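# Fit front cover on base, leave unit on conveyor

## Task

Press the front cover onto the base until it clicks into place, make sure the assembled unit ends up sitting on the conveyor belt, and then release it with both grippers.

## Robot and tools

Robot: two 6-joint arms with parallel-jaw grippers, named left_arm and right_arm. The names do not refer to image sides. In the shared scene frame, the origin sits on the table surface midway between the arms, +z is up, +x runs out across the table, and left_arm is mounted on the +y side. Arm roots: left_arm at (-0.033, +0.229, 0) m, right_arm at (+0.041, -0.252, 0) m, both turned only slightly about z.

Gripper frame: the fingers extend along the gripper's +z axis and close along its y axis. The reported end_effector_position is the point between the finger pads, roughly 1 cm short of the tips. A wrist camera is mounted on each hand and can collide with things.

Tool execute_actions, argument actions: a list with zero or one entry. An empty list changes nothing and returns the current state plus camera pictures. A motion entry is {"rows": [...], "steps": n}, where n is 7 to 15 control steps (each 1/30 s; defaults to 15). Each row is applied for one step; if rows run out, the final row is held for the remaining steps. A wait entry is {"steps": n} with n up to 300 and no rows; it sends nothing new and counts from the previous result, including the time spent replying. Optional pictures: true adds images to a motion or wait result. A refused call moves nothing.

Row layout: one flat list of 14 numbers covering both arms, always all 14: left_arm waist, shoulder, elbow, wrist pitch, wrist yaw, wrist roll, opening, then the same seven for right_arm. The six joint values are absolute target angles in radians, in the same form as the Joint positions line, not offsets. Stated ranges per arm: waist -2.618 to 3.054, shoulder 0.000 to 3.142, elbow 0.000 to 3.142, wrist pitch -1.571 to 1.571, wrist yaw -1.571 to 1.571, wrist roll -2.094 to 2.094. True ends may differ by up to 0.036 rad. A target more than 0.036 rad beyond a stated end, and farther out than the current angle, gets the call refused; targets past the real end are clipped there, and the result may say "joint sent to its limit" (possibly about an earlier action still running). Opening is an absolute value from -1 (closed) to +1 (fully open, pad gap 0.094 m).

Motion limits: each joint target is kept within a fixed lead of its measured angle per step (waist 0.202, shoulder 0.258, elbow 0.238, wrist pitch 0.573, wrist yaw and roll 0.522 rad), and if the targets would move the gripper more than 70 mm from where it is, all are pulled back proportionally. Large moves therefore take several calls. Arms keep heading toward the last row sent while you think or wait, until they settle or a step is HELD; only a new action pushes them further. Each result is captured 7 steps before its action ends; those last steps run during your reply, so the robot keeps going while you write.

Result lines: the state line gives, per arm, end_effector_position (m) and end_effector_quat_wxyz in the scene frame; printed positions can be a bit off, worse at long reach. Joint positions and Joint velocities list each arm's six joints (rad, rad/s) then pad gap (m, m/s). grip_measured is the measured opening on the command scale; readings can be off by about 1 mm per gripper. "joint command not followed" means the clearance check altered or blocked some joint targets; the rest of the row still ran. HELD marks steps where your row was not (fully) sent. MOTOR HOT warns at 75 °C; OVER-TEMPERATURE FAULT means an arm was stopped (at 90 °C for 10 s, at 100 °C the arm goes limp and drops). Holding loads heats motors, even while idle.

Gripping: fingers go to the opening you command, matched to grip_measured. To hold a part, command about 0.03 below the grip_measured reading at contact; a smaller margin holds more gently. Pad force tops out around 50 to 62 N, less on thin parts (under about 2 mm). Parts may get tugged or nudged at times, so grip firmly enough.

Tool zoom_image: camera (cam_head_left, cam_head_right, cam_left_wrist, cam_right_wrist) and region [x0, y0, x1, y1] in pixels of that camera's latest image, top-left origin, at most 504 by 504. Head cameras are 504x504, wrist cameras 616x616 fisheye; calibration (K, distortion, T_world_to_cam) is given and may be slightly off.

Tool read_manual: section "licences" returns URDF licence text; no motion.

Tool finished_scene: scene is the integer number of the current scene. Replying with no tool call ends everything.

Avoid: dropping or knocking anything off the table (fails the task), letting the arms collide or press on each other, slamming, hard pushes, slips, and overheating motors. Smooth, efficient motion is preferred.

Each tool is called after "Call:" as a command line: name --argument value for each argument, lists and objects as JSON in quotes; but a table of rows of numbers goes row by row, as --pt "numbers of a row", without its own name.

## Session

Call:
execute_actions --actions '[]'

Scene clock: 0.00 s of 5400.00 s.
left_arm: end_effector_position=(+0.4219, +0.0789, +0.3034) grip_measured=+1.000 end_effector_quat_wxyz=(+0.651, -0.595, +0.281, -0.377) | right_arm: end_effector_position=(+0.1876, -0.0847, +0.1571) grip_measured=+1.000 end_effector_quat_wxyz=(+0.223, +0.329, +0.873, +0.281)
Joint positions: left_arm=[-0.7    1.926  1.203  1.171 -1.259 -1.224  0.094] | right_arm=[ 1.295  0.744  0.698 -0.893  0.402  1.752  0.094]
Joint velocities: left_arm=[0.007 0.007 0.002 0.007 0.022 0.007 0.   ] | right_arm=[-0.007 -0.007 -0.017  0.051 -0.007 -0.007  0.   ]
Motor temperatures (°C, as the motors report them): left_arm=[30 28 29 28 30 27] | right_arm=[28 29 27 29 30 27]

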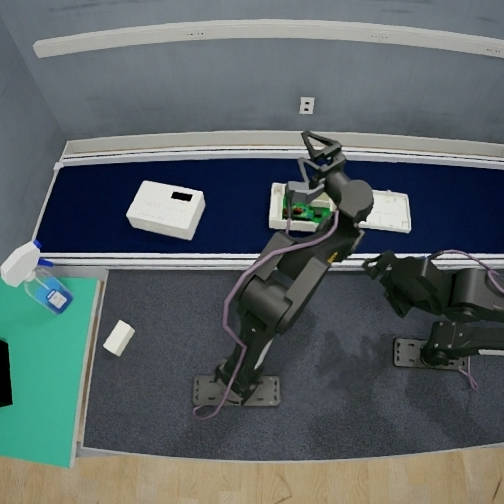

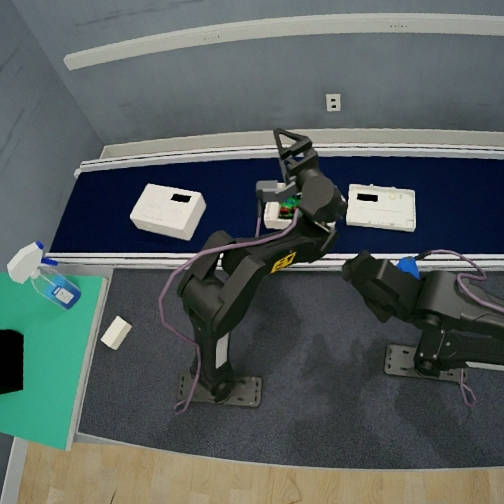

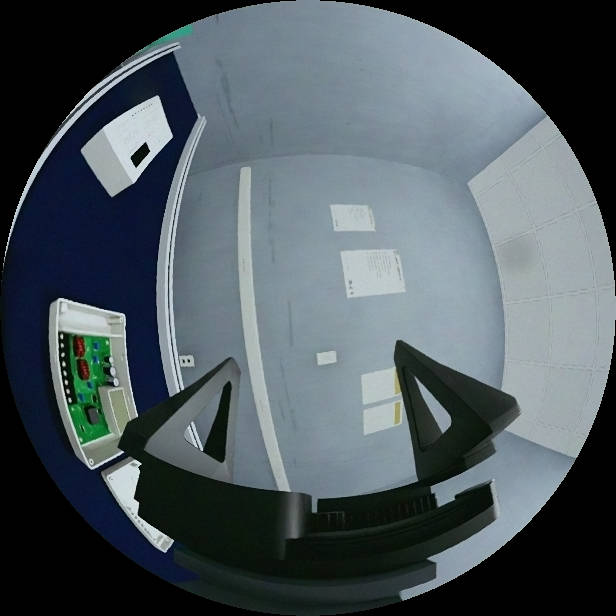

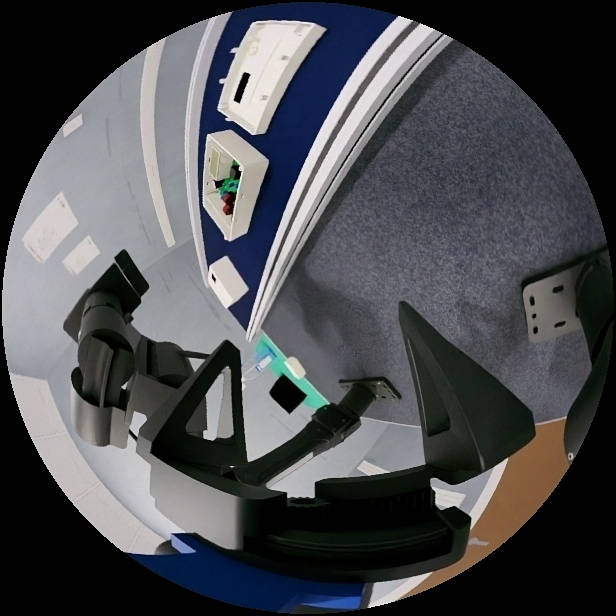

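Call:
execute_actions --actions '[{"rows":[[-0.5,1.6,1.2,0.8,-0.9,-0.9,1,1.0,0.55,0.75,-0.8,0.3,1.3,1],[-0.5,1.6,1.2,0.8,-0.9,-0.9,1,1.0,0.55,0.75,-0.8,0.3,1.3,1],[-0.5,1.6,1.2,0.8,-0.9,-0.9,1,1.0,0.55,0.75,-0.8,0.3,1.3,1],[-0.5,1.6,1.2,0.8,-0.9,-0.9,1,1.0,0.55,0.75,-0.8,0.3,1.3,1],[-0.5,1.6,1.2,0.8,-0.9,-0.9,1,1.0,0.55,0.75,-0.8,0.3,1.3,1],[0.7,0.5,0.7,-0.8,0,0,1,-0.6,0.5,0.8,-0.8,0,0,1]],"steps":15}]'

Call:
execute_actions --actions '[{"steps":60}]' --pictures true

Call:
zoom_image --camera "cam_head_right" --region '[240,150,440,260]'

Call:
zoom_image --camera "cam_head_left" --region '[240,150,440,260]'

Scene clock: 0.97 s of 5400.00 s.
left_arm: end_effector_position=(+0.4220, +0.1802, +0.3703) grip_measured=+1.000 end_effector_quat_wxyz=(+0.733, -0.435, +0.475, -0.221) | right_arm: end_effector_position=(+0.2291, -0.1334, +0.2331) grip_measured=+1.000 end_effector_quat_wxyz=(+0.341, +0.252, +0.841, +0.336)
Joint positions: left_arm=[-0.419  1.531  1.049  0.74  -0.834 -0.841  0.094] | right_arm=[ 0.83   0.527  0.769 -0.824  0.178  1.185  0.094]
Joint velocities: left_arm=[ 1.761 -2.176 -1.619 -2.205  2.073  2.088  0.   ] | right_arm=[-2.176 -0.315  0.31   0.256 -1.15  -2.762  0.   ]
Motor temperatures (°C, as the motors report them): left_arm=[30 29 29 28 30 27] | right_arm=[28 29 27 29 30 27]
Steps of this call (steps 1 to 21: nothing new was sent; steps 22 to 29: the first 8 steps of this action). Readings (joint positions):
22: left_arm=[-0.689 1.909 1.200 1.133 -1.227 -1.196] | right_arm=[1.262 0.725 0.699 -0.882 0.372 1.685]
23: left_arm=[-0.669 1.882 1.193 1.077 -1.183 -1.161] | right_arm=[1.192 0.684 0.700 -0.872 0.349 1.610]
25: left_arm=[-0.608 1.807 1.192 0.999 -1.117 -1.102] | right_arm=[1.059 0.597 0.718 -0.851 0.338 1.503]
29: the state above

Scene clock: 2.97 s of 5400.00 s.
left_arm: end_effector_position=(+0.1351, +0.3779, +0.2199) grip_measured=+1.000 end_effector_quat_wxyz=(+0.446, -0.310, +0.822, +0.169) | right_arm: end_effector_position=(+0.2079, -0.4008, +0.2444) grip_measured=+1.000 end_effector_quat_wxyz=(+0.462, +0.315, +0.810, -0.176)
Joint positions: left_arm=[ 0.692  0.504  0.712 -0.785 -0.012 -0.006  0.094] | right_arm=[-0.594  0.514  0.783 -0.806  0.009  0.012  0.094]
Joint velocities: left_arm=[ 0.007 -0.002 -0.007 -0.066  0.081 -0.007  0.   ] | right_arm=[-0.007  0.002 -0.002 -0.051 -0.007  0.007  0.   ]
Motor temperatures (°C, as the motors report them): left_arm=[30 29 29 29 30 27] | right_arm=[28 29 28 29 30 27]
Kept back: nothing.
Steps of this call (steps 1 to 7: the last 7 steps of your previous action; steps 8 to 45: the robot went on to your last target; steps 46 to 60: nothing new was sent). Readings (joint positions):
1: left_arm=[-0.357 1.458 0.995 0.670 -0.766 -0.771] | right_arm=[0.756 0.519 0.777 -0.817 0.143 1.087]
2: left_arm=[-0.299 1.392 0.945 0.604 -0.704 -0.706] | right_arm=[0.681 0.515 0.782 -0.811 0.114 0.990]
4: left_arm=[-0.192 1.272 0.853 0.475 -0.583 -0.579] | right_arm=[0.532 0.514 0.783 -0.806 0.074 0.795]
8: left_arm=[0.041 1.021 0.734 0.125 -0.310 -0.306] | right_arm=[0.233 0.514 0.783 -0.806 0.033 0.407]
60: the state above
All arms were judged still, so your last target was given up. Only a new action makes them travel on or press farther. Fingers that are still opening or closing keep moving.
camera_calibration (this result's frames):
cam_left_wrist: T_world_to_cam=[[0.604704, -0.786199, -0.127374, 0.248319], [-0.753106, -0.512395, -0.412652, 0.41965], [0.25916, 0.345459, -0.901939, 0.134529], [0, 0, 0, 1]] pos_world=[0.131017, 0.363781, 0.326136]
cam_right_wrist: T_world_to_cam=[[-0.761146, -0.57255, -0.304701, 0.0025534], [-0.544761, 0.819323, -0.178735, 0.497836], [0.351983, 0.0299462, -0.935527, 0.261861], [0, 0, 0, 1]] pos_world=[0.180974, -0.414268, 0.334737]

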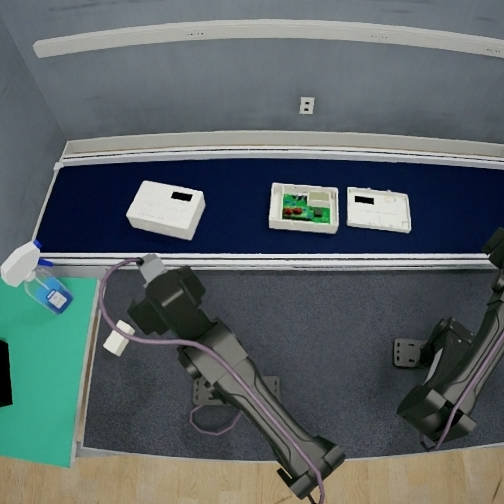

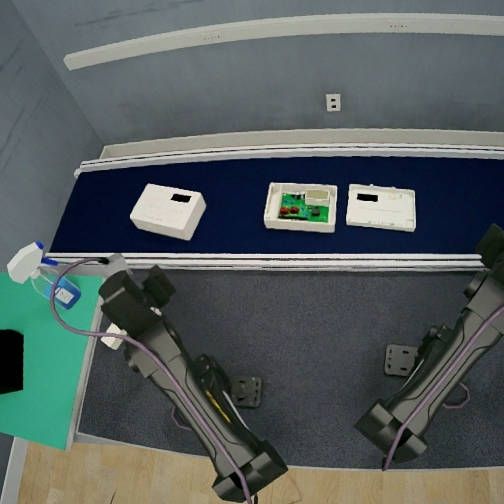

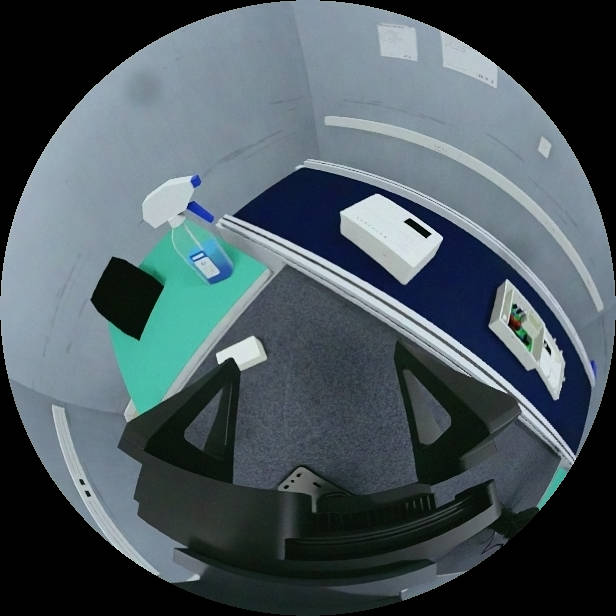

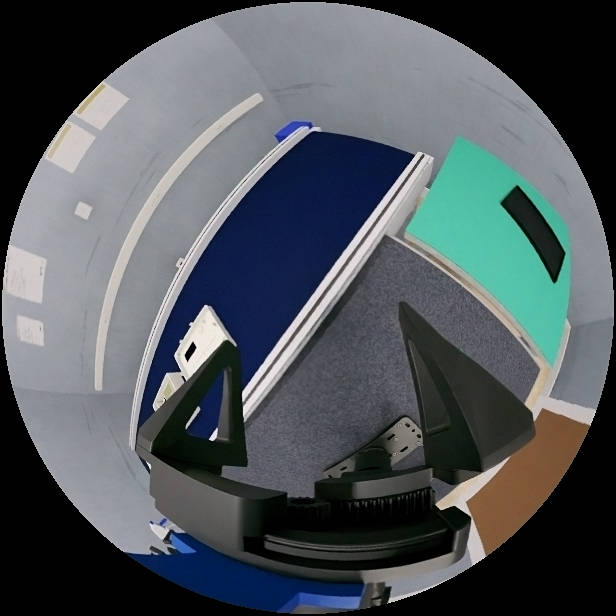

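Region (240, 150, 440, 260) of cam_head_right's 504x504 image, scaled by 2.520, with more detail than that image has; it fills the top 277 rows of this view, and the rest is white.

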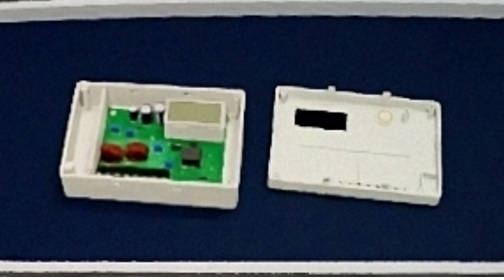

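Region (240, 150, 440, 260) of cam_head_left's 504x504 image, scaled by 2.520, with more detail than that image has; it fills the top 277 rows of this view, and the rest is white.

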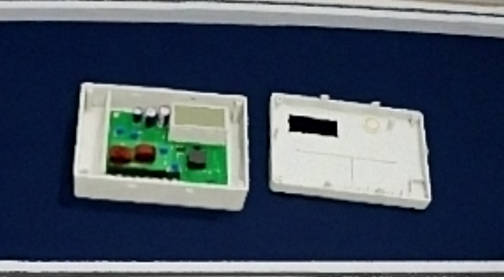

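Call:
execute_actions --actions '[{"rows":[[0.7,0.5,0.7,-0.8,0,0,1,0.158,1.5,1.7,-1.3,0,0.14,0.2]],"steps":15}]'

Call:
execute_actions --actions '[{"rows":[[0.7,0.5,0.7,-0.8,0,0,1,0.158,2.044,1.863,-1.39,0,0.14,0.2]],"steps":15}]'

Call:
execute_actions --actions '[{"steps":40}]' --pictures true

Scene clock: 4.67 s of 5400.00 s.
left_arm: end_effector_position=(+0.1351, +0.3778, +0.2198) grip_measured=+1.000 end_effector_quat_wxyz=(+0.446, -0.310, +0.823, +0.169) | right_arm: end_effector_position=(+0.3130, -0.3043, +0.2758) grip_measured=+0.202 end_effector_quat_wxyz=(+0.297, +0.143, +0.944, -0.018)
Joint positions: left_arm=[ 0.692  0.504  0.712 -0.785 -0.011 -0.006  0.094] | right_arm=[-0.052  1.158  1.413 -1.221  0.016  0.112  0.056]
Joint velocities: left_arm=[-0.002 -0.002 -0.002 -0.051 -0.066  0.051  0.   ] | right_arm=[ 1.951  2.581  2.523 -0.33   0.051  0.11  -0.001]
Motor temperatures (°C, as the motors report them): left_arm=[30 29 29 29 30 27] | right_arm=[28 29 28 30 30 27]
Steps of this call (steps 1 to 43: nothing new was sent; steps 44 to 51: the first 8 steps of this action). Readings (joint positions):
44: left_arm=[0.692 0.504 0.712 -0.785 -0.011 -0.006] | right_arm=[-0.563 0.548 0.826 -0.885 0.020 0.031]
45: left_arm=[0.692 0.504 0.712 -0.785 -0.011 -0.006] | right_arm=[-0.491 0.623 0.906 -0.998 0.021 0.053]
47: left_arm=[0.692 0.504 0.712 -0.785 -0.011 -0.006] | right_arm=[-0.340 0.798 1.071 -1.121 0.017 0.082]
51: the state above

Scene clock: 5.17 s of 5400.00 s.
left_arm: end_effector_position=(+0.1351, +0.3778, +0.2198) grip_measured=+1.000 end_effector_quat_wxyz=(+0.446, -0.310, +0.823, +0.169) | right_arm: end_effector_position=(+0.4463, -0.2369, +0.1371) grip_measured=+0.202 end_effector_quat_wxyz=(+0.051, +0.048, +0.998, +0.006)
Joint positions: left_arm=[ 0.692  0.504  0.712 -0.785 -0.011 -0.006  0.094] | right_arm=[ 0.164  1.998  1.858 -1.328 -0.004  0.128  0.056]
Joint velocities: left_arm=[ 0.007  0.002  0.007 -0.066 -0.022 -0.007  0.   ] | right_arm=[ 0.002  1.643 -0.037 -0.095 -0.051 -0.051  0.001]
Motor temperatures (°C, as the motors report them): left_arm=[30 29 29 29 30 27] | right_arm=[28 29 28 30 30 27]
Steps of this call (steps 1 to 7: the last 7 steps of your previous action; steps 8 to 15: the first 8 steps of this action). Readings (joint positions):
8: left_arm=[0.692 0.504 0.712 -0.785 -0.011 -0.006] | right_arm=[0.164 1.578 1.710 -1.286 -0.004 0.127]
9: left_arm=[0.692 0.504 0.712 -0.785 -0.011 -0.006] | right_arm=[0.164 1.638 1.778 -1.329 -0.004 0.128]
11: left_arm=[0.692 0.504 0.712 -0.785 -0.011 -0.006] | right_arm=[0.164 1.760 1.850 -1.323 -0.004 0.128]
15: the state above

Scene clock: 6.50 s of 5400.00 s.
left_arm: end_effector_position=(+0.1351, +0.3778, +0.2198) grip_measured=+1.000 end_effector_quat_wxyz=(+0.446, -0.310, +0.823, +0.169) | right_arm: end_effector_position=(+0.4311, -0.2374, +0.1067) grip_measured=+0.202 end_effector_quat_wxyz=(-0.014, +0.048, +0.999, +0.001)
Joint positions: left_arm=[ 0.692  0.504  0.712 -0.785 -0.011 -0.006  0.094] | right_arm=[ 0.164  2.066  1.843 -1.375 -0.004  0.13   0.056]
Joint velocities: left_arm=[ 0.022 -0.022 -0.007 -0.007 -0.022 -0.051  0.   ] | right_arm=[ 0.002 -0.002 -0.012 -0.037 -0.022  0.037  0.001]
Motor temperatures (°C, as the motors report them): left_arm=[30 29 29 29 30 27] | right_arm=[28 30 28 30 30 27]
Kept back: nothing.
Steps of this call (steps 1 to 7: the last 7 steps of your previous action; steps 8 to 30: the robot went on to your last target; steps 31 to 40: nothing new was sent). Readings (joint positions):
1: left_arm=[0.692 0.504 0.712 -0.785 -0.011 -0.006] | right_arm=[0.164 2.047 1.855 -1.330 -0.004 0.129]
2: left_arm=[0.692 0.504 0.712 -0.785 -0.011 -0.006] | right_arm=[0.164 2.083 1.847 -1.332 -0.004 0.129]
4: left_arm=[0.692 0.504 0.712 -0.785 -0.011 -0.006] | right_arm=[0.164 2.114 1.836 -1.346 -0.004 0.129]
8: left_arm=[0.692 0.504 0.712 -0.785 -0.011 -0.006] | right_arm=[0.164 2.090 1.834 -1.365 -0.004 0.130]
40: the state above
All arms were judged still, so your last target was given up. Only a new action makes them travel on or press farther. Fingers that are still opening or closing keep moving.
camera_calibration (this result's frames):
cam_left_wrist: T_world_to_cam=[[0.604433, -0.786444, -0.127148, 0.248319], [-0.753334, -0.512322, -0.412328, 0.419509], [0.259132, 0.345009, -0.902119, 0.134698], [0, 0, 0, 1]] pos_world=[0.131034, 0.363741, 0.326062]
cam_right_wrist: T_world_to_cam=[[-0.436685, -0.89957, 0.0089765, -0.0270034], [-0.595804, 0.296673, 0.746326, 0.260099], [-0.674035, 0.320561, -0.66552, 0.532045], [0, 0, 0, 1]] pos_world=[0.501793, -0.272009, 0.16021]

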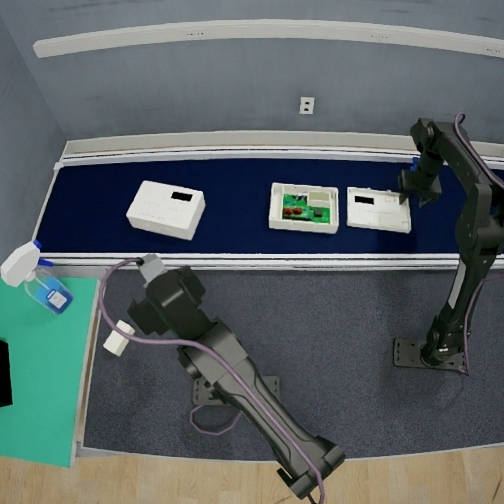

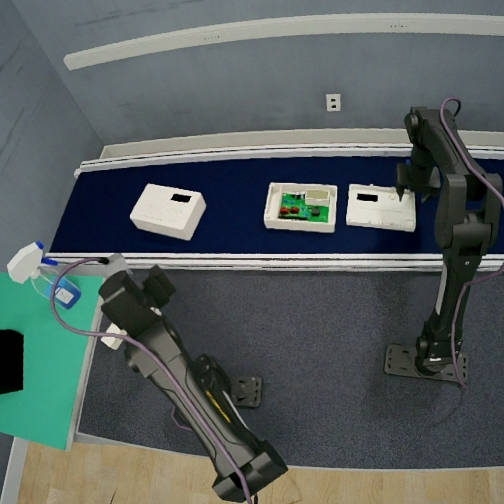

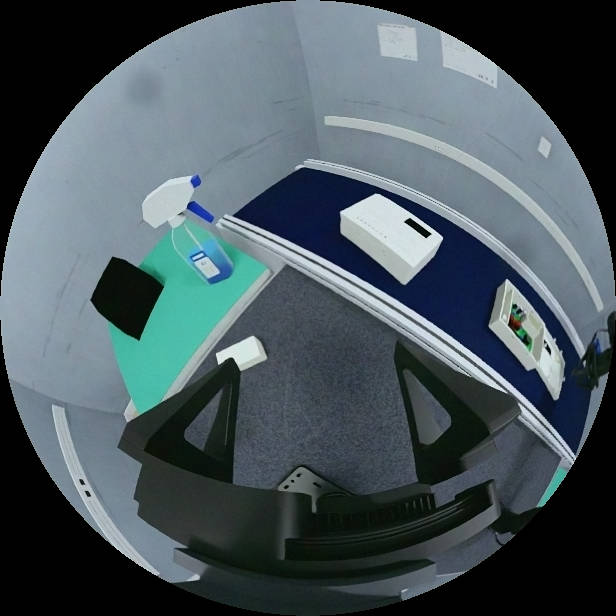

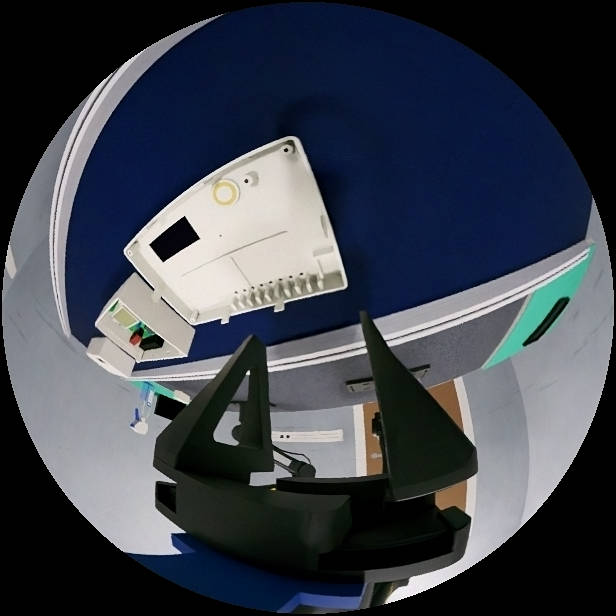

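Call:
execute_actions --actions '[{"rows":[[0.7,0.5,0.7,-0.8,0,0,1,0.15,2.055,1.83,-1.34,0,0.13,0],[0.7,0.5,0.7,-0.8,0,0,1,0.14,2.07,1.79,-1.28,0,0.13,0],[0.7,0.5,0.7,-0.8,0,0,1,0.135,2.08,1.75,-1.22,0,0.13,0],[0.7,0.5,0.7,-0.8,0,0,1,0.13,2.10,1.70,-1.146,0,0.12,0]],"steps":15}]'

Call:
execute_actions --actions '[{"steps":20}]' --pictures true

Scene clock: 7.43 s of 5400.00 s.
left_arm: end_effector_position=(+0.1351, +0.3778, +0.2198) grip_measured=+1.000 end_effector_quat_wxyz=(+0.446, -0.310, +0.823, +0.169) | right_arm: end_effector_position=(+0.4314, -0.2484, +0.0585) grip_measured=+0.002 end_effector_quat_wxyz=(-0.025, +0.062, +0.998, +0.000)
Joint positions: left_arm=[ 0.692  0.504  0.712 -0.785 -0.011 -0.006  0.094] | right_arm=[ 0.135  2.103  1.705 -1.222 -0.004  0.13   0.047]
Joint velocities: left_arm=[ 0.002  0.012 -0.017  0.051 -0.11  -0.066  0.   ] | right_arm=[-0.085  0.325 -0.247  0.315  0.022  0.037  0.   ]
Motor temperatures (°C, as the motors report them): left_arm=[30 29 29 30 30 27] | right_arm=[28 30 28 30 30 27]
Steps of this call (steps 1 to 20: nothing new was sent; steps 21 to 28: the first 8 steps of this action). Readings (joint positions):
21: left_arm=[0.692 0.504 0.712 -0.785 -0.011 -0.006] | right_arm=[0.163 2.066 1.842 -1.373 -0.004 0.130]
22: left_arm=[0.692 0.504 0.712 -0.785 -0.011 -0.006] | right_arm=[0.162 2.066 1.833 -1.361 -0.004 0.130]
24: left_arm=[0.692 0.504 0.712 -0.785 -0.011 -0.006] | right_arm=[0.155 2.066 1.786 -1.302 -0.004 0.130]
28: the state above

Scene clock: 8.10 s of 5400.00 s.
left_arm: end_effector_position=(+0.1351, +0.3778, +0.2198) grip_measured=+1.000 end_effector_quat_wxyz=(+0.446, -0.310, +0.823, +0.169) | right_arm: end_effector_position=(+0.4417, -0.2496, +0.0488) grip_measured=+0.002 end_effector_quat_wxyz=(-0.009, +0.064, +0.998, +0.001)
Joint positions: left_arm=[ 0.692  0.504  0.712 -0.785 -0.011 -0.006  0.094] | right_arm=[ 0.132  2.12   1.694 -1.163 -0.004  0.13   0.047]
Joint velocities: left_arm=[-0.012 -0.002 -0.002  0.022  0.066 -0.051  0.   ] | right_arm=[-0.012 -0.002 -0.017  0.11  -0.007 -0.022  0.   ]
Motor temperatures (°C, as the motors report them): left_arm=[30 29 29 30 30 27] | right_arm=[28 30 28 30 30 27]
Kept back: nothing.
Steps of this call (steps 1 to 7: the last 7 steps of your previous action; steps 8 to 20: the robot went on to your last target). Readings (joint positions):
1: left_arm=[0.692 0.504 0.712 -0.785 -0.011 -0.006] | right_arm=[0.133 2.112 1.699 -1.212 -0.004 0.130]
2: left_arm=[0.692 0.504 0.712 -0.785 -0.011 -0.006] | right_arm=[0.132 2.118 1.695 -1.203 -0.004 0.130]
4: left_arm=[0.692 0.504 0.712 -0.785 -0.011 -0.006] | right_arm=[0.132 2.120 1.694 -1.190 -0.004 0.130]
8: left_arm=[0.692 0.504 0.712 -0.785 -0.011 -0.006] | right_arm=[0.132 2.120 1.694 -1.172 -0.004 0.130]
20: the state above
camera_calibration (this result's frames):
cam_left_wrist: T_world_to_cam=[[0.604433, -0.786444, -0.127148, 0.248319], [-0.753334, -0.512322, -0.412328, 0.419509], [0.259132, 0.345009, -0.902119, 0.134698], [0, 0, 0, 1]] pos_world=[0.131034, 0.363741, 0.326062]
cam_right_wrist: T_world_to_cam=[[-0.464671, -0.885472, 0.00453196, -0.0167189], [-0.593325, 0.315151, 0.740706, 0.317103], [-0.657303, 0.341496, -0.671814, 0.502682], [0, 0, 0, 1]] pos_world=[0.510791, -0.286403, 0.102905]

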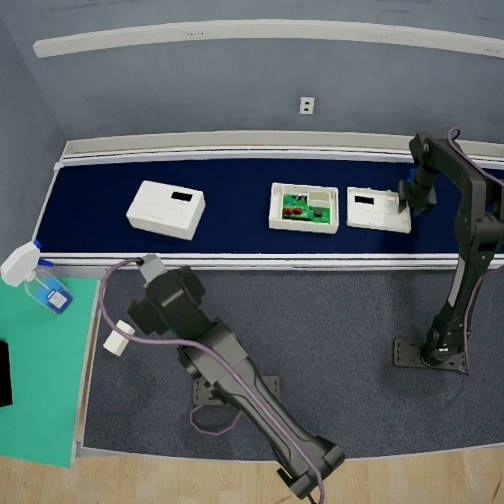

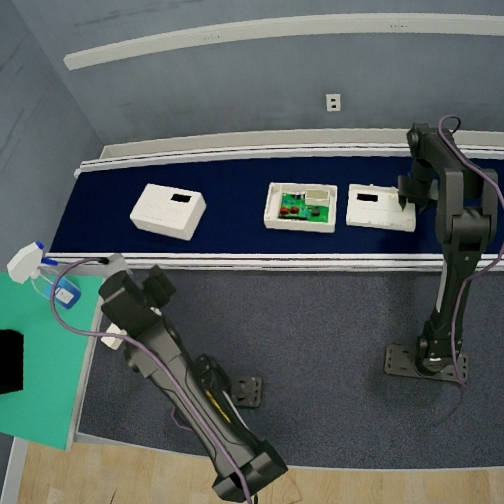

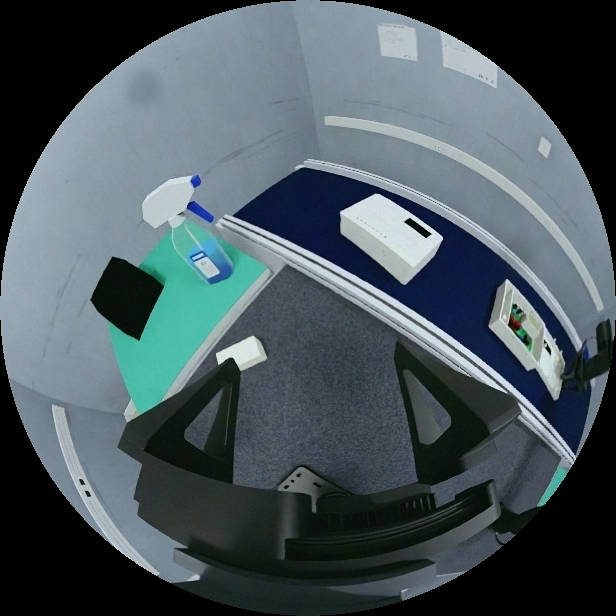

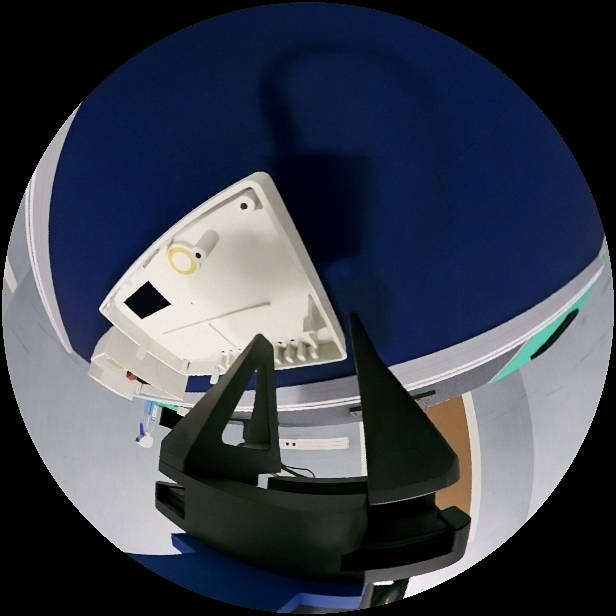

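Call:
execute_actions --actions '[{"rows":[[0.7,0.5,0.7,-0.8,0,0,1,0.13,2.123,1.62,-1.045,0,0.12,0]],"steps":15}]'

Call:
execute_actions --actions '[{"steps":20}]' --pictures true

Scene clock: 8.73 s of 5400.00 s.
left_arm: end_effector_position=(+0.1351, +0.3778, +0.2198) grip_measured=+1.000 end_effector_quat_wxyz=(+0.446, -0.310, +0.823, +0.169) | right_arm: end_effector_position=(+0.4397, -0.2497, +0.0282) grip_measured=+0.001 end_effector_quat_wxyz=(-0.008, +0.064, +0.998, +0.002)
Joint positions: left_arm=[ 0.692  0.504  0.712 -0.785 -0.011 -0.006  0.094] | right_arm=[ 0.132  2.128  1.623 -1.081 -0.004  0.129  0.047]
Joint velocities: left_arm=[-0.017 -0.017 -0.002  0.022 -0.037  0.037  0.   ] | right_arm=[-0.017  0.017 -0.012  0.212  0.007 -0.007 -0.   ]
Motor temperatures (°C, as the motors report them): left_arm=[30 29 29 30 30 27] | right_arm=[28 30 28 30 30 27]
Steps of this call (steps 1 to 11: the robot went on to your last target; steps 12 to 19: the first 8 steps of this action). Readings (joint positions):
12: left_arm=[0.692 0.504 0.712 -0.785 -0.011 -0.006] | right_arm=[0.132 2.119 1.682 -1.146 -0.004 0.130]
13: left_arm=[0.692 0.504 0.712 -0.785 -0.011 -0.006] | right_arm=[0.132 2.118 1.666 -1.125 -0.004 0.130]
15: left_arm=[0.692 0.504 0.712 -0.785 -0.011 -0.006] | right_arm=[0.132 2.122 1.636 -1.100 -0.004 0.130]
19: the state above

Scene clock: 9.40 s of 5400.00 s.
left_arm: end_effector_position=(+0.1351, +0.3778, +0.2198) grip_measured=+1.000 end_effector_quat_wxyz=(+0.446, -0.310, +0.823, +0.169) | right_arm: end_effector_position=(+0.4422, -0.2497, +0.0282) grip_measured=+0.001 end_effector_quat_wxyz=(-0.003, +0.064, +0.998, +0.002)
Joint positions: left_arm=[ 0.692  0.504  0.712 -0.785 -0.011 -0.006  0.094] | right_arm=[ 0.132  2.128  1.623 -1.072 -0.004  0.129  0.047]
Joint velocities: left_arm=[ 0.012 -0.017  0.017 -0.051  0.037 -0.051  0.   ] | right_arm=[-0.002 -0.002  0.002 -0.007 -0.051  0.007 -0.001]
Motor temperatures (°C, as the motors report them): left_arm=[30 29 30 30 30 27] | right_arm=[28 31 28 30 30 27]
Kept back: nothing.
Steps of this call (steps 1 to 7: the last 7 steps of your previous action; steps 8 to 15: the robot went on to your last target; steps 16 to 20: nothing new was sent). Readings (joint positions):
1: left_arm=[0.692 0.504 0.712 -0.785 -0.011 -0.006] | right_arm=[0.132 2.128 1.623 -1.080 -0.004 0.129]
2: left_arm=[0.692 0.504 0.712 -0.785 -0.011 -0.006] | right_arm=[0.132 2.128 1.623 -1.077 -0.004 0.129]
4: left_arm=[0.692 0.504 0.712 -0.785 -0.011 -0.006] | right_arm=[0.132 2.128 1.623 -1.075 -0.004 0.129]
8: left_arm=[0.692 0.504 0.712 -0.785 -0.011 -0.006] | right_arm=[0.132 2.128 1.623 -1.073 -0.004 0.129]
20: the state above
All arms were judged still, so your last target was given up. Only a new action makes them travel on or press farther. Fingers that are still opening or closing keep moving.
camera_calibration (this result's frames):
cam_left_wrist: T_world_to_cam=[[0.604433, -0.786444, -0.127148, 0.248319], [-0.753334, -0.512322, -0.412328, 0.419509], [0.259132, 0.345009, -0.902119, 0.134698], [0, 0, 0, 1]] pos_world=[0.131034, 0.363741, 0.326062]
cam_right_wrist: T_world_to_cam=[[-0.464353, -0.885649, -0.00134081, -0.016557], [-0.602724, 0.314903, 0.733184, 0.336972], [-0.648922, 0.341265, -0.680029, 0.485704], [0, 0, 0, 1]] pos_world=[0.510597, -0.286531, 0.0832082]

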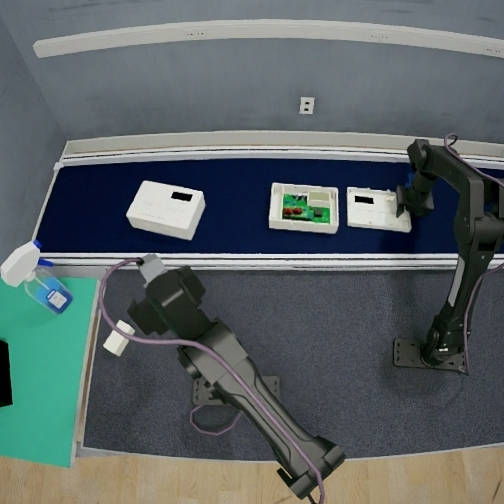

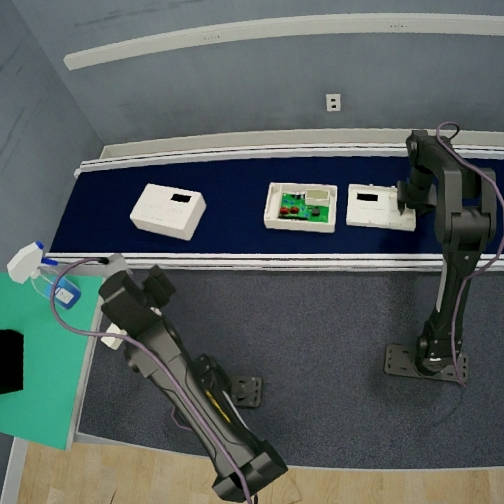

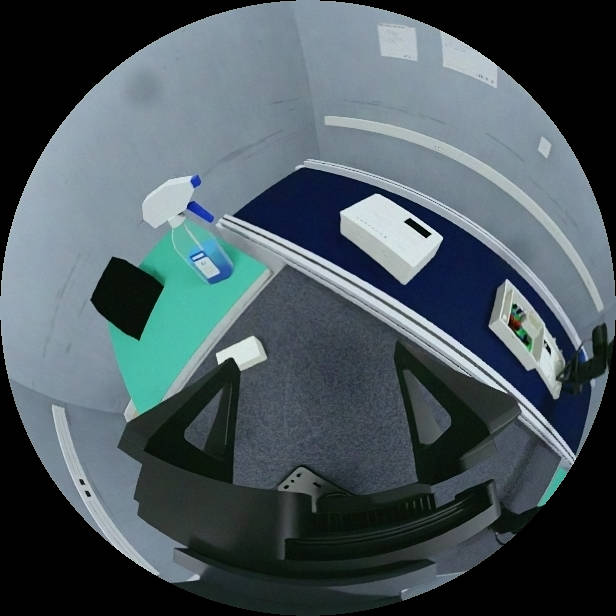

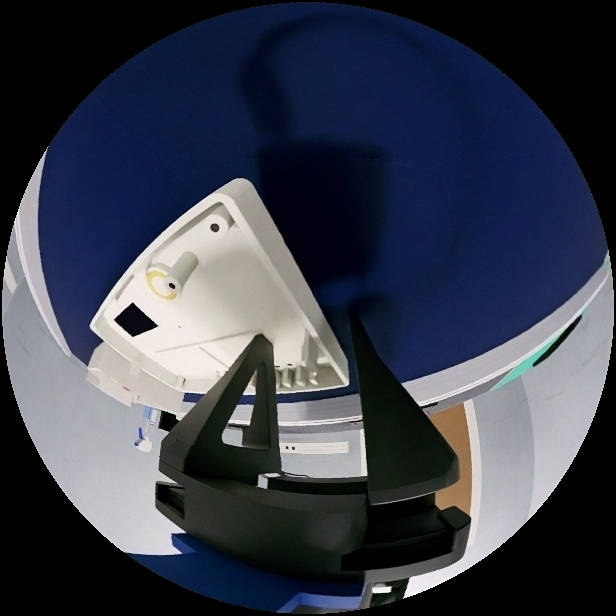

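Call:
execute_actions --actions '[{"rows":[[0.7,0.5,0.7,-0.8,0,0,1,0.13,2.11,1.63,-1.06,0,0.12,-0.3],[0.7,0.5,0.7,-0.8,0,0,1,0.13,2.11,1.63,-1.06,0,0.12,-0.5],[0.7,0.5,0.7,-0.8,0,0,1,0.13,2.11,1.63,-1.06,0,0.12,-0.65],[0.7,0.5,0.7,-0.8,0,0,1,0.13,2.11,1.63,-1.06,0,0.12,-0.75],[0.7,0.5,0.7,-0.8,0,0,1,0.13,2.11,1.63,-1.06,0,0.12,-0.85],[0.7,0.5,0.7,-0.8,0,0,1,0.13,2.11,1.63,-1.06,0,0.12,-0.9],[0.7,0.5,0.7,-0.8,0,0,1,0.13,2.11,1.63,-1.06,0,0.12,-1]],"steps":15}]'

Call:
execute_actions --actions '[{"rows":[[0.7,0.5,0.7,-0.8,0,0,1,0.13,2.10,1.66,-1.11,0,0.12,-1],[0.7,0.5,0.7,-0.8,0,0,1,0.13,2.10,1.66,-1.11,0,0.12,-1],[0.7,0.5,0.7,-0.8,0,0,1,0.13,2.09,1.70,-1.16,0,0.12,-1],[0.7,0.5,0.7,-0.8,0,0,1,0.13,2.09,1.70,-1.16,0,0.12,-1],[0.7,0.5,0.7,-0.8,0,0,1,0.13,2.08,1.74,-1.21,0,0.12,-1],[0.7,0.5,0.7,-0.8,0,0,1,0.13,2.08,1.74,-1.21,0,0.12,-1],[0.7,0.5,0.7,-0.8,0,0,1,0.13,2.07,1.78,-1.27,0,0.12,-1],[0.7,0.5,0.7,-0.8,0,0,1,0.13,2.07,1.78,-1.27,0,0.12,-1],[0.7,0.5,0.7,-0.8,0,0,1,0.13,2.06,1.83,-1.33,0,0.12,-1],[0.7,0.5,0.7,-0.8,0,0,1,0.13,2.06,1.83,-1.33,0,0.12,-1],[0.7,0.5,0.7,-0.8,0,0,1,0.13,2.05,1.88,-1.4,0,0.12,-1]],"steps":15}]'

Call:
execute_actions --actions '[{"steps":20}]' --pictures true

Scene clock: 10.23 s of 5400.00 s.
left_arm: end_effector_position=(+0.1351, +0.3778, +0.2198) grip_measured=+1.000 end_effector_quat_wxyz=(+0.446, -0.310, +0.823, +0.169) | right_arm: end_effector_position=(+0.4429, -0.2503, +0.0282) grip_measured=-0.943 end_effector_quat_wxyz=(-0.001, +0.063, +0.998, +0.000)
Joint positions: left_arm=[ 0.692  0.504  0.712 -0.785 -0.011 -0.006  0.094] | right_arm=[ 0.132  2.128  1.623 -1.069 -0.001  0.127  0.003]
Joint velocities: left_arm=[-0.007 -0.007  0.002 -0.051  0.066  0.081  0.   ] | right_arm=[ 0.002 -0.007  0.007  0.037  0.139 -0.139 -0.   ]
Motor temperatures (°C, as the motors report them): left_arm=[30 29 30 30 30 27] | right_arm=[28 31 28 30 30 27]
Steps of this call (steps 1 to 17: nothing new was sent; steps 18 to 25: the first 8 steps of this action). Readings (joint positions):
18: left_arm=[0.692 0.504 0.712 -0.785 -0.011 -0.006] | right_arm=[0.132 2.128 1.623 -1.071 -0.004 0.129]
19: left_arm=[0.692 0.504 0.712 -0.785 -0.011 -0.006] | right_arm=[0.132 2.128 1.623 -1.071 -0.004 0.129]
21: left_arm=[0.692 0.504 0.712 -0.785 -0.011 -0.006] | right_arm=[0.132 2.128 1.623 -1.071 -0.003 0.128]
25: the state above

Scene clock: 10.73 s of 5400.00 s.
left_arm: end_effector_position=(+0.1351, +0.3778, +0.2198) grip_measured=+1.000 end_effector_quat_wxyz=(+0.446, -0.310, +0.823, +0.169) | right_arm: end_effector_position=(+0.4461, -0.2504, +0.0555) grip_measured=-0.943 end_effector_quat_wxyz=(-0.004, +0.062, +0.998, -0.000)
Joint positions: left_arm=[ 0.692  0.504  0.712 -0.785 -0.011 -0.006  0.094] | right_arm=[ 0.132  2.122  1.725 -1.181 -0.     0.126  0.003]
Joint velocities: left_arm=[ 0.007 -0.022 -0.027 -0.022 -0.022  0.022  0.   ] | right_arm=[-0.017 -0.125  0.535 -0.447  0.066 -0.037  0.   ]
Motor temperatures (°C, as the motors report them): left_arm=[30 29 30 30 30 27] | right_arm=[28 31 28 30 30 27]
Steps of this call (steps 1 to 7: the last 7 steps of your previous action; steps 8 to 15: the first 8 steps of this action). Readings (joint positions):
8: left_arm=[0.692 0.504 0.712 -0.785 -0.011 -0.006] | right_arm=[0.132 2.128 1.625 -1.072 -0.000 0.126]
9: left_arm=[0.692 0.504 0.712 -0.785 -0.011 -0.006] | right_arm=[0.132 2.128 1.628 -1.076 -0.000 0.126]
11: left_arm=[0.692 0.504 0.712 -0.785 -0.011 -0.006] | right_arm=[0.132 2.128 1.647 -1.105 -0.000 0.126]
15: the state above

Scene clock: 11.40 s of 5400.00 s.
left_arm: end_effector_position=(+0.1351, +0.3778, +0.2198) grip_measured=+1.000 end_effector_quat_wxyz=(+0.446, -0.310, +0.823, +0.169) | right_arm: end_effector_position=(+0.4334, -0.2504, +0.1116) grip_measured=-0.943 end_effector_quat_wxyz=(-0.010, +0.062, +0.998, -0.000)
Joint positions: left_arm=[ 0.692  0.504  0.712 -0.785 -0.011 -0.006  0.094] | right_arm=[ 0.132  2.066  1.862 -1.386 -0.     0.126  0.003]
Joint velocities: left_arm=[-0.017  0.012  0.022  0.066 -0.051  0.037  0.   ] | right_arm=[-0.007  0.012 -0.007  0.007  0.007  0.037 -0.   ]
Motor temperatures (°C, as the motors report them): left_arm=[30 29 30 30 30 27] | right_arm=[28 31 28 29 30 27]
Kept back: nothing.
Steps of this call (steps 1 to 7: the last 7 steps of your previous action; steps 8 to 20: the robot went on to your last target). Readings (joint positions):
1: left_arm=[0.692 0.504 0.712 -0.785 -0.011 -0.006] | right_arm=[0.132 2.118 1.749 -1.204 -0.000 0.126]
2: left_arm=[0.692 0.504 0.712 -0.785 -0.011 -0.006] | right_arm=[0.132 2.114 1.771 -1.228 -0.000 0.126]
4: left_arm=[0.692 0.504 0.712 -0.785 -0.011 -0.006] | right_arm=[0.132 2.103 1.822 -1.281 -0.000 0.126]
8: left_arm=[0.692 0.504 0.712 -0.785 -0.011 -0.006] | right_arm=[0.132 2.070 1.861 -1.337 -0.000 0.126]
20: the state above
camera_calibration (this result's frames):
cam_left_wrist: T_world_to_cam=[[0.604433, -0.786444, -0.127148, 0.248319], [-0.753334, -0.512322, -0.412328, 0.419509], [0.259132, 0.345009, -0.902119, 0.134698], [0, 0, 0, 1]] pos_world=[0.131034, 0.363741, 0.326062]
cam_right_wrist: T_world_to_cam=[[-0.46156, -0.887071, 0.00819661, -0.0237689], [-0.593876, 0.315843, 0.73997, 0.266403], [-0.658994, 0.336673, -0.67259, 0.539321], [0, 0, 0, 1]] pos_world=[0.502649, -0.286801, 0.165807]

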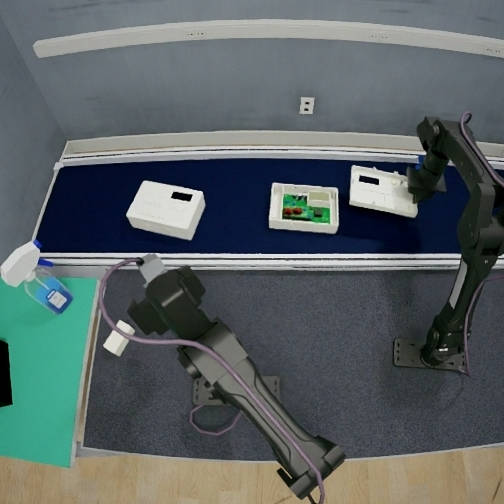

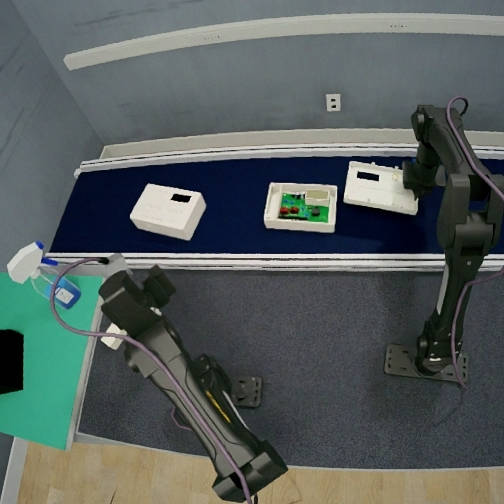

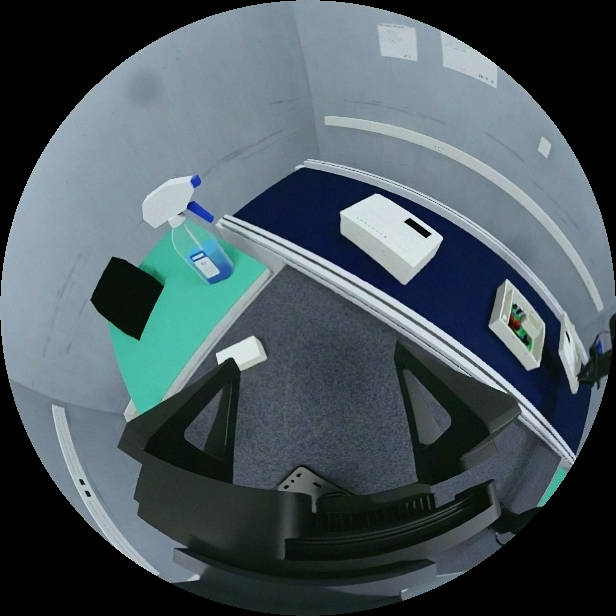

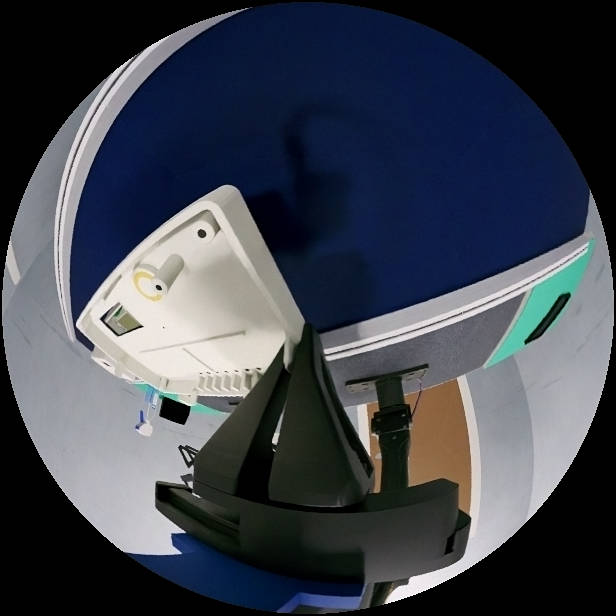

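Call:
execute_actions --actions '[{"rows":[[0.6,0.6,0.5,-0.3,0,-0.3,0.2,0.17,2.03,1.89,-1.42,0,0.2,-1],[0.6,0.6,0.5,-0.3,0,-0.3,0.2,0.17,2.03,1.89,-1.42,0,0.2,-1],[0.5,0.7,0.4,0.1,0,-0.6,0.2,0.23,2.01,1.89,-1.44,0,0.3,-1],[0.5,0.7,0.4,0.1,0,-0.6,0.2,0.23,2.01,1.89,-1.44,0,0.3,-1],[0.4,0.9,0.3,0.5,0,-0.9,0.2,0.29,1.99,1.89,-1.46,0,0.42,-1],[0.4,0.9,0.3,0.5,0,-0.9,0.2,0.29,1.99,1.89,-1.46,0,0.42,-1],[0.3,1.1,0.25,0.9,0,-1.2,0.2,0.35,1.97,1.89,-1.48,0,0.54,-1],[0.3,1.1,0.25,0.9,0,-1.2,0.2,0.35,1.97,1.89,-1.48,0,0.54,-1],[0.2,1.3,0.2,1.2,0,-1.4,0.2,0.41,1.955,1.89,-1.49,0,0.66,-1],[0.2,1.3,0.2,1.2,0,-1.4,0.2,0.41,1.955,1.89,-1.49,0,0.66,-1],[0.1,1.4,0.2,1.3,0,-1.57,0.2,0.47,1.955,1.89,-1.49,0,0.78,-1],[0.1,1.4,0.2,1.3,0,-1.57,0.2,0.47,1.955,1.89,-1.49,0,0.78,-1],[0,1.5,0.2,1.4,0,-1.57,0.2,0.55,1.955,1.89,-1.49,0,0.92,-1]],"steps":15}]'

Call:
execute_actions --actions '[{"steps":20}]'

Call:
execute_actions --actions '[{"rows":[[-0.518,1.65,0.21,1.46,0,-1.57,0.2,0.55,1.955,1.89,-1.49,0,0.92,-1]],"steps":15}]'

Call:
execute_actions --actions '[{"steps":25}]' --pictures true

Scene clock: 12.83 s of 5400.00 s.
left_arm: end_effector_position=(+0.2502, +0.3485, +0.1028) grip_measured=+0.202 end_effector_quat_wxyz=(+0.478, -0.435, +0.761, -0.056) | right_arm: end_effector_position=(+0.4184, -0.1935, +0.1240) grip_measured=-0.943 end_effector_quat_wxyz=(-0.012, +0.101, +0.995, -0.009)
Joint positions: left_arm=[ 0.37   0.94   0.311  0.063 -0.013 -0.644  0.056] | right_arm=[ 0.287  2.033  1.862 -1.428  0.012  0.36   0.003]
Joint velocities: left_arm=[-1.399  2.855 -1.009  3.011  0.212 -2.85   0.   ] | right_arm=[ 1.077 -0.3   -0.007 -0.212 -0.081  1.136 -0.001]
Motor temperatures (°C, as the motors report them): left_arm=[30 29 30 30 30 27] | right_arm=[28 32 29 29 30 27]
Steps of this call (steps 1 to 15: the robot went on to your last target; steps 16 to 35: nothing new was sent; steps 36 to 43: the first 8 steps of this action). Readings (joint positions):
36: left_arm=[0.679 0.507 0.680 -0.714 -0.015 -0.050] | right_arm=[0.134 2.066 1.862 -1.389 0.000 0.135]
37: left_arm=[0.651 0.521 0.630 -0.607 -0.015 -0.099] | right_arm=[0.138 2.066 1.862 -1.392 0.002 0.147]
39: left_arm=[0.570 0.605 0.510 -0.382 -0.016 -0.262] | right_arm=[0.164 2.063 1.862 -1.403 0.008 0.196]
43: the state above

Scene clock: 13.50 s of 5400.00 s.
left_arm: end_effector_position=(+0.2871, +0.2787, +0.0339) grip_measured=+0.201 end_effector_quat_wxyz=(-0.431, +0.625, -0.584, +0.287) | right_arm: end_effector_position=(+0.3774, -0.0982, +0.1436) grip_measured=-0.943 end_effector_quat_wxyz=(-0.011, +0.237, +0.971, -0.004)
Joint positions: left_arm=[ 0.055  1.524  0.11   0.925 -0.143 -1.483  0.056] | right_arm=[ 0.553  1.982  1.867 -1.478 -0.008  0.901  0.003]
Joint velocities: left_arm=[-0.017  0.042 -0.017  0.066  0.007 -0.256  0.   ] | right_arm=[ 0.007  0.022 -0.007 -0.007 -0.037  0.066  0.001]
Motor temperatures (°C, as the motors report them): left_arm=[30 29 30 31 30 27] | right_arm=[28 32 29 29 30 27]
Kept back: nothing.
Steps of this call (steps 1 to 7: the last 7 steps of your previous action; steps 8 to 20: the robot went on to your last target). Readings (joint positions):
1: left_arm=[0.317 1.039 0.276 0.171 -0.014 -0.744] | right_arm=[0.327 2.022 1.862 -1.435 0.011 0.412]
2: left_arm=[0.266 1.137 0.247 0.279 -0.010 -0.843] | right_arm=[0.364 2.011 1.862 -1.442 0.010 0.460]
4: left_arm=[0.166 1.320 0.215 0.478 -0.007 -1.042] | right_arm=[0.437 1.992 1.862 -1.453 0.007 0.568]
8: left_arm=[0.060 1.464 0.159 0.757 -0.106 -1.310] | right_arm=[0.556 1.982 1.867 -1.466 -0.002 0.766]
20: the state above

Scene clock: 13.77 s of 5400.00 s.
left_arm: end_effector_position=(+0.2862, +0.2739, +0.0322) grip_measured=+0.202 end_effector_quat_wxyz=(-0.475, +0.619, -0.574, +0.247) | right_arm: end_effector_position=(+0.3772, -0.0983, +0.1437) grip_measured=-0.943 end_effector_quat_wxyz=(-0.012, +0.241, +0.971, -0.004)
Joint positions: left_arm=[-0.08   1.624  0.1    1.05  -0.366 -1.484  0.056] | right_arm=[ 0.553  1.982  1.867 -1.479 -0.008  0.908  0.003]
Joint velocities: left_arm=[-0.379  0.198 -0.007  0.198 -0.608 -0.022 -0.   ] | right_arm=[-0.012 -0.007 -0.017 -0.037 -0.007  0.022  0.001]
Motor temperatures (°C, as the motors report them): left_arm=[30 29 30 32 30 27] | right_arm=[28 32 29 29 30 27]
Steps of this call (steps 1 to 8: the first 8 steps of this action). Readings (joint positions):
1: left_arm=[0.041 1.538 0.110 0.939 -0.158 -1.487] | right_arm=[0.553 1.982 1.867 -1.479 -0.008 0.902]
2: left_arm=[0.019 1.559 0.106 0.968 -0.196 -1.486] | right_arm=[0.553 1.982 1.867 -1.479 -0.008 0.904]
4: left_arm=[-0.019 1.587 0.101 1.010 -0.262 -1.486] | right_arm=[0.553 1.982 1.867 -1.479 -0.008 0.906]
8: the state above

Scene clock: 14.60 s of 5400.00 s.
left_arm: end_effector_position=(+0.2838, +0.1854, +0.0341) grip_measured=+0.202 end_effector_quat_wxyz=(+0.458, -0.535, +0.645, -0.296) | right_arm: end_effector_position=(+0.3772, -0.0983, +0.1437) grip_measured=-0.943 end_effector_quat_wxyz=(-0.012, +0.241, +0.970, -0.004)
Joint positions: left_arm=[-0.41   1.647  0.096  1.081 -0.465 -1.489  0.056] | right_arm=[ 0.553  1.982  1.867 -1.479 -0.008  0.91   0.003]
Joint velocities: left_arm=[-0.076 -0.002 -0.002  0.022  0.066 -0.081 -0.   ] | right_arm=[-0.007 -0.007 -0.002 -0.095 -0.022 -0.007  0.   ]
Motor temperatures (°C, as the motors report them): left_arm=[30 29 30 33 31 28] | right_arm=[28 32 29 29 30 27]
Kept back: nothing.
Steps of this call (steps 1 to 7: the last 7 steps of your previous action; steps 8 to 25: the robot went on to your last target). Readings (joint positions):
1: left_arm=[-0.092 1.631 0.100 1.057 -0.385 -1.484] | right_arm=[0.553 1.982 1.867 -1.479 -0.008 0.909]
2: left_arm=[-0.105 1.636 0.100 1.064 -0.400 -1.484] | right_arm=[0.553 1.982 1.867 -1.479 -0.008 0.909]
4: left_arm=[-0.135 1.640 0.100 1.068 -0.425 -1.484] | right_arm=[0.553 1.982 1.867 -1.479 -0.008 0.909]
8: left_arm=[-0.197 1.645 0.100 1.068 -0.463 -1.484] | right_arm=[0.553 1.982 1.867 -1.479 -0.008 0.910]
25: the state above
camera_calibration (this result's frames):
cam_left_wrist: T_world_to_cam=[[0.426075, -0.384961, 0.818697, -0.0725472], [-0.537406, -0.835683, -0.113265, 0.344869], [0.727774, -0.391713, -0.562944, -0.01297], [0, 0, 0, 1]] pos_world=[0.225684, 0.255193, 0.0911544]
cam_right_wrist: T_world_to_cam=[[-0.746468, -0.665135, 0.0195319, 0.21266], [-0.437917, 0.513143, 0.738182, 0.122053], [-0.501013, 0.542476, -0.674319, 0.433513], [0, 0, 0, 1]] pos_world=[0.429389, -0.156354, 0.198075]

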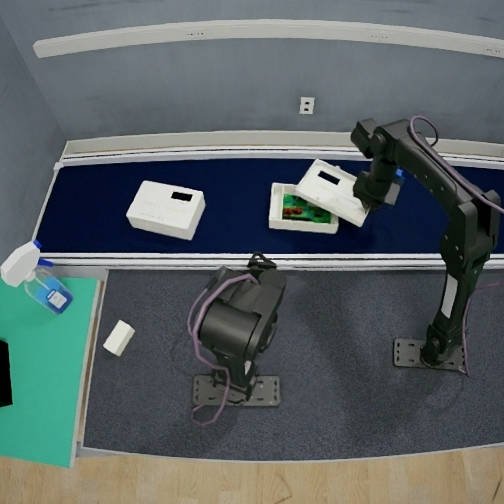

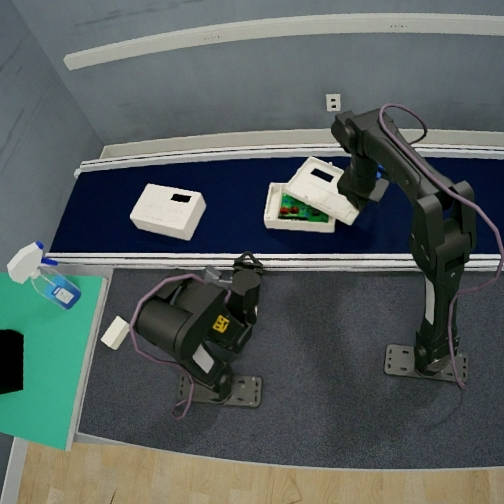

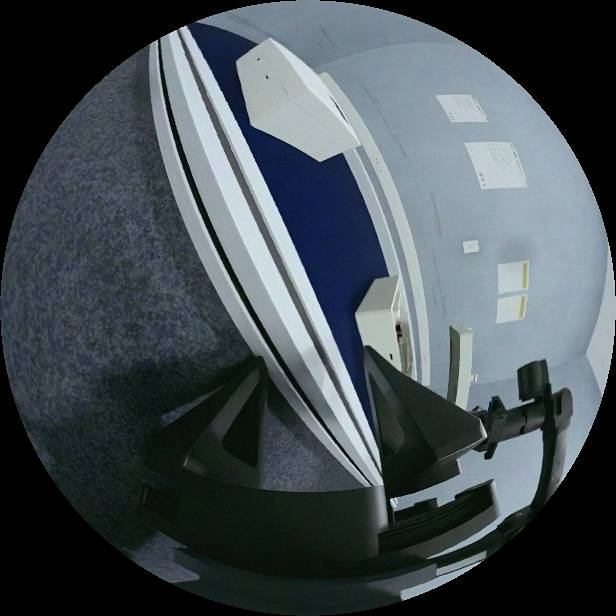

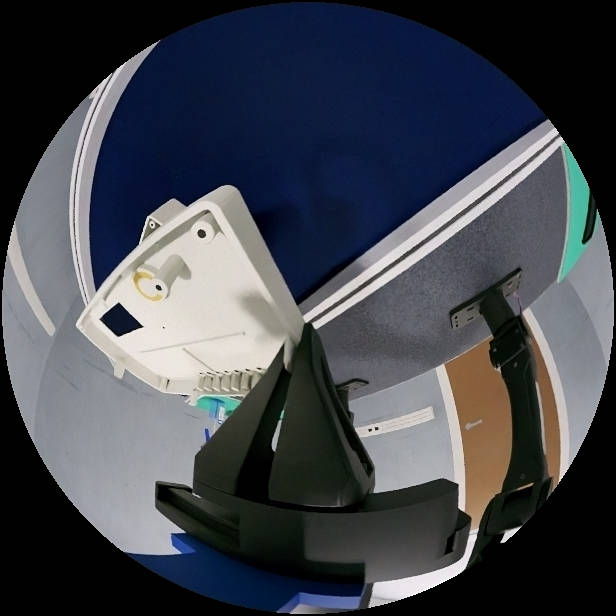

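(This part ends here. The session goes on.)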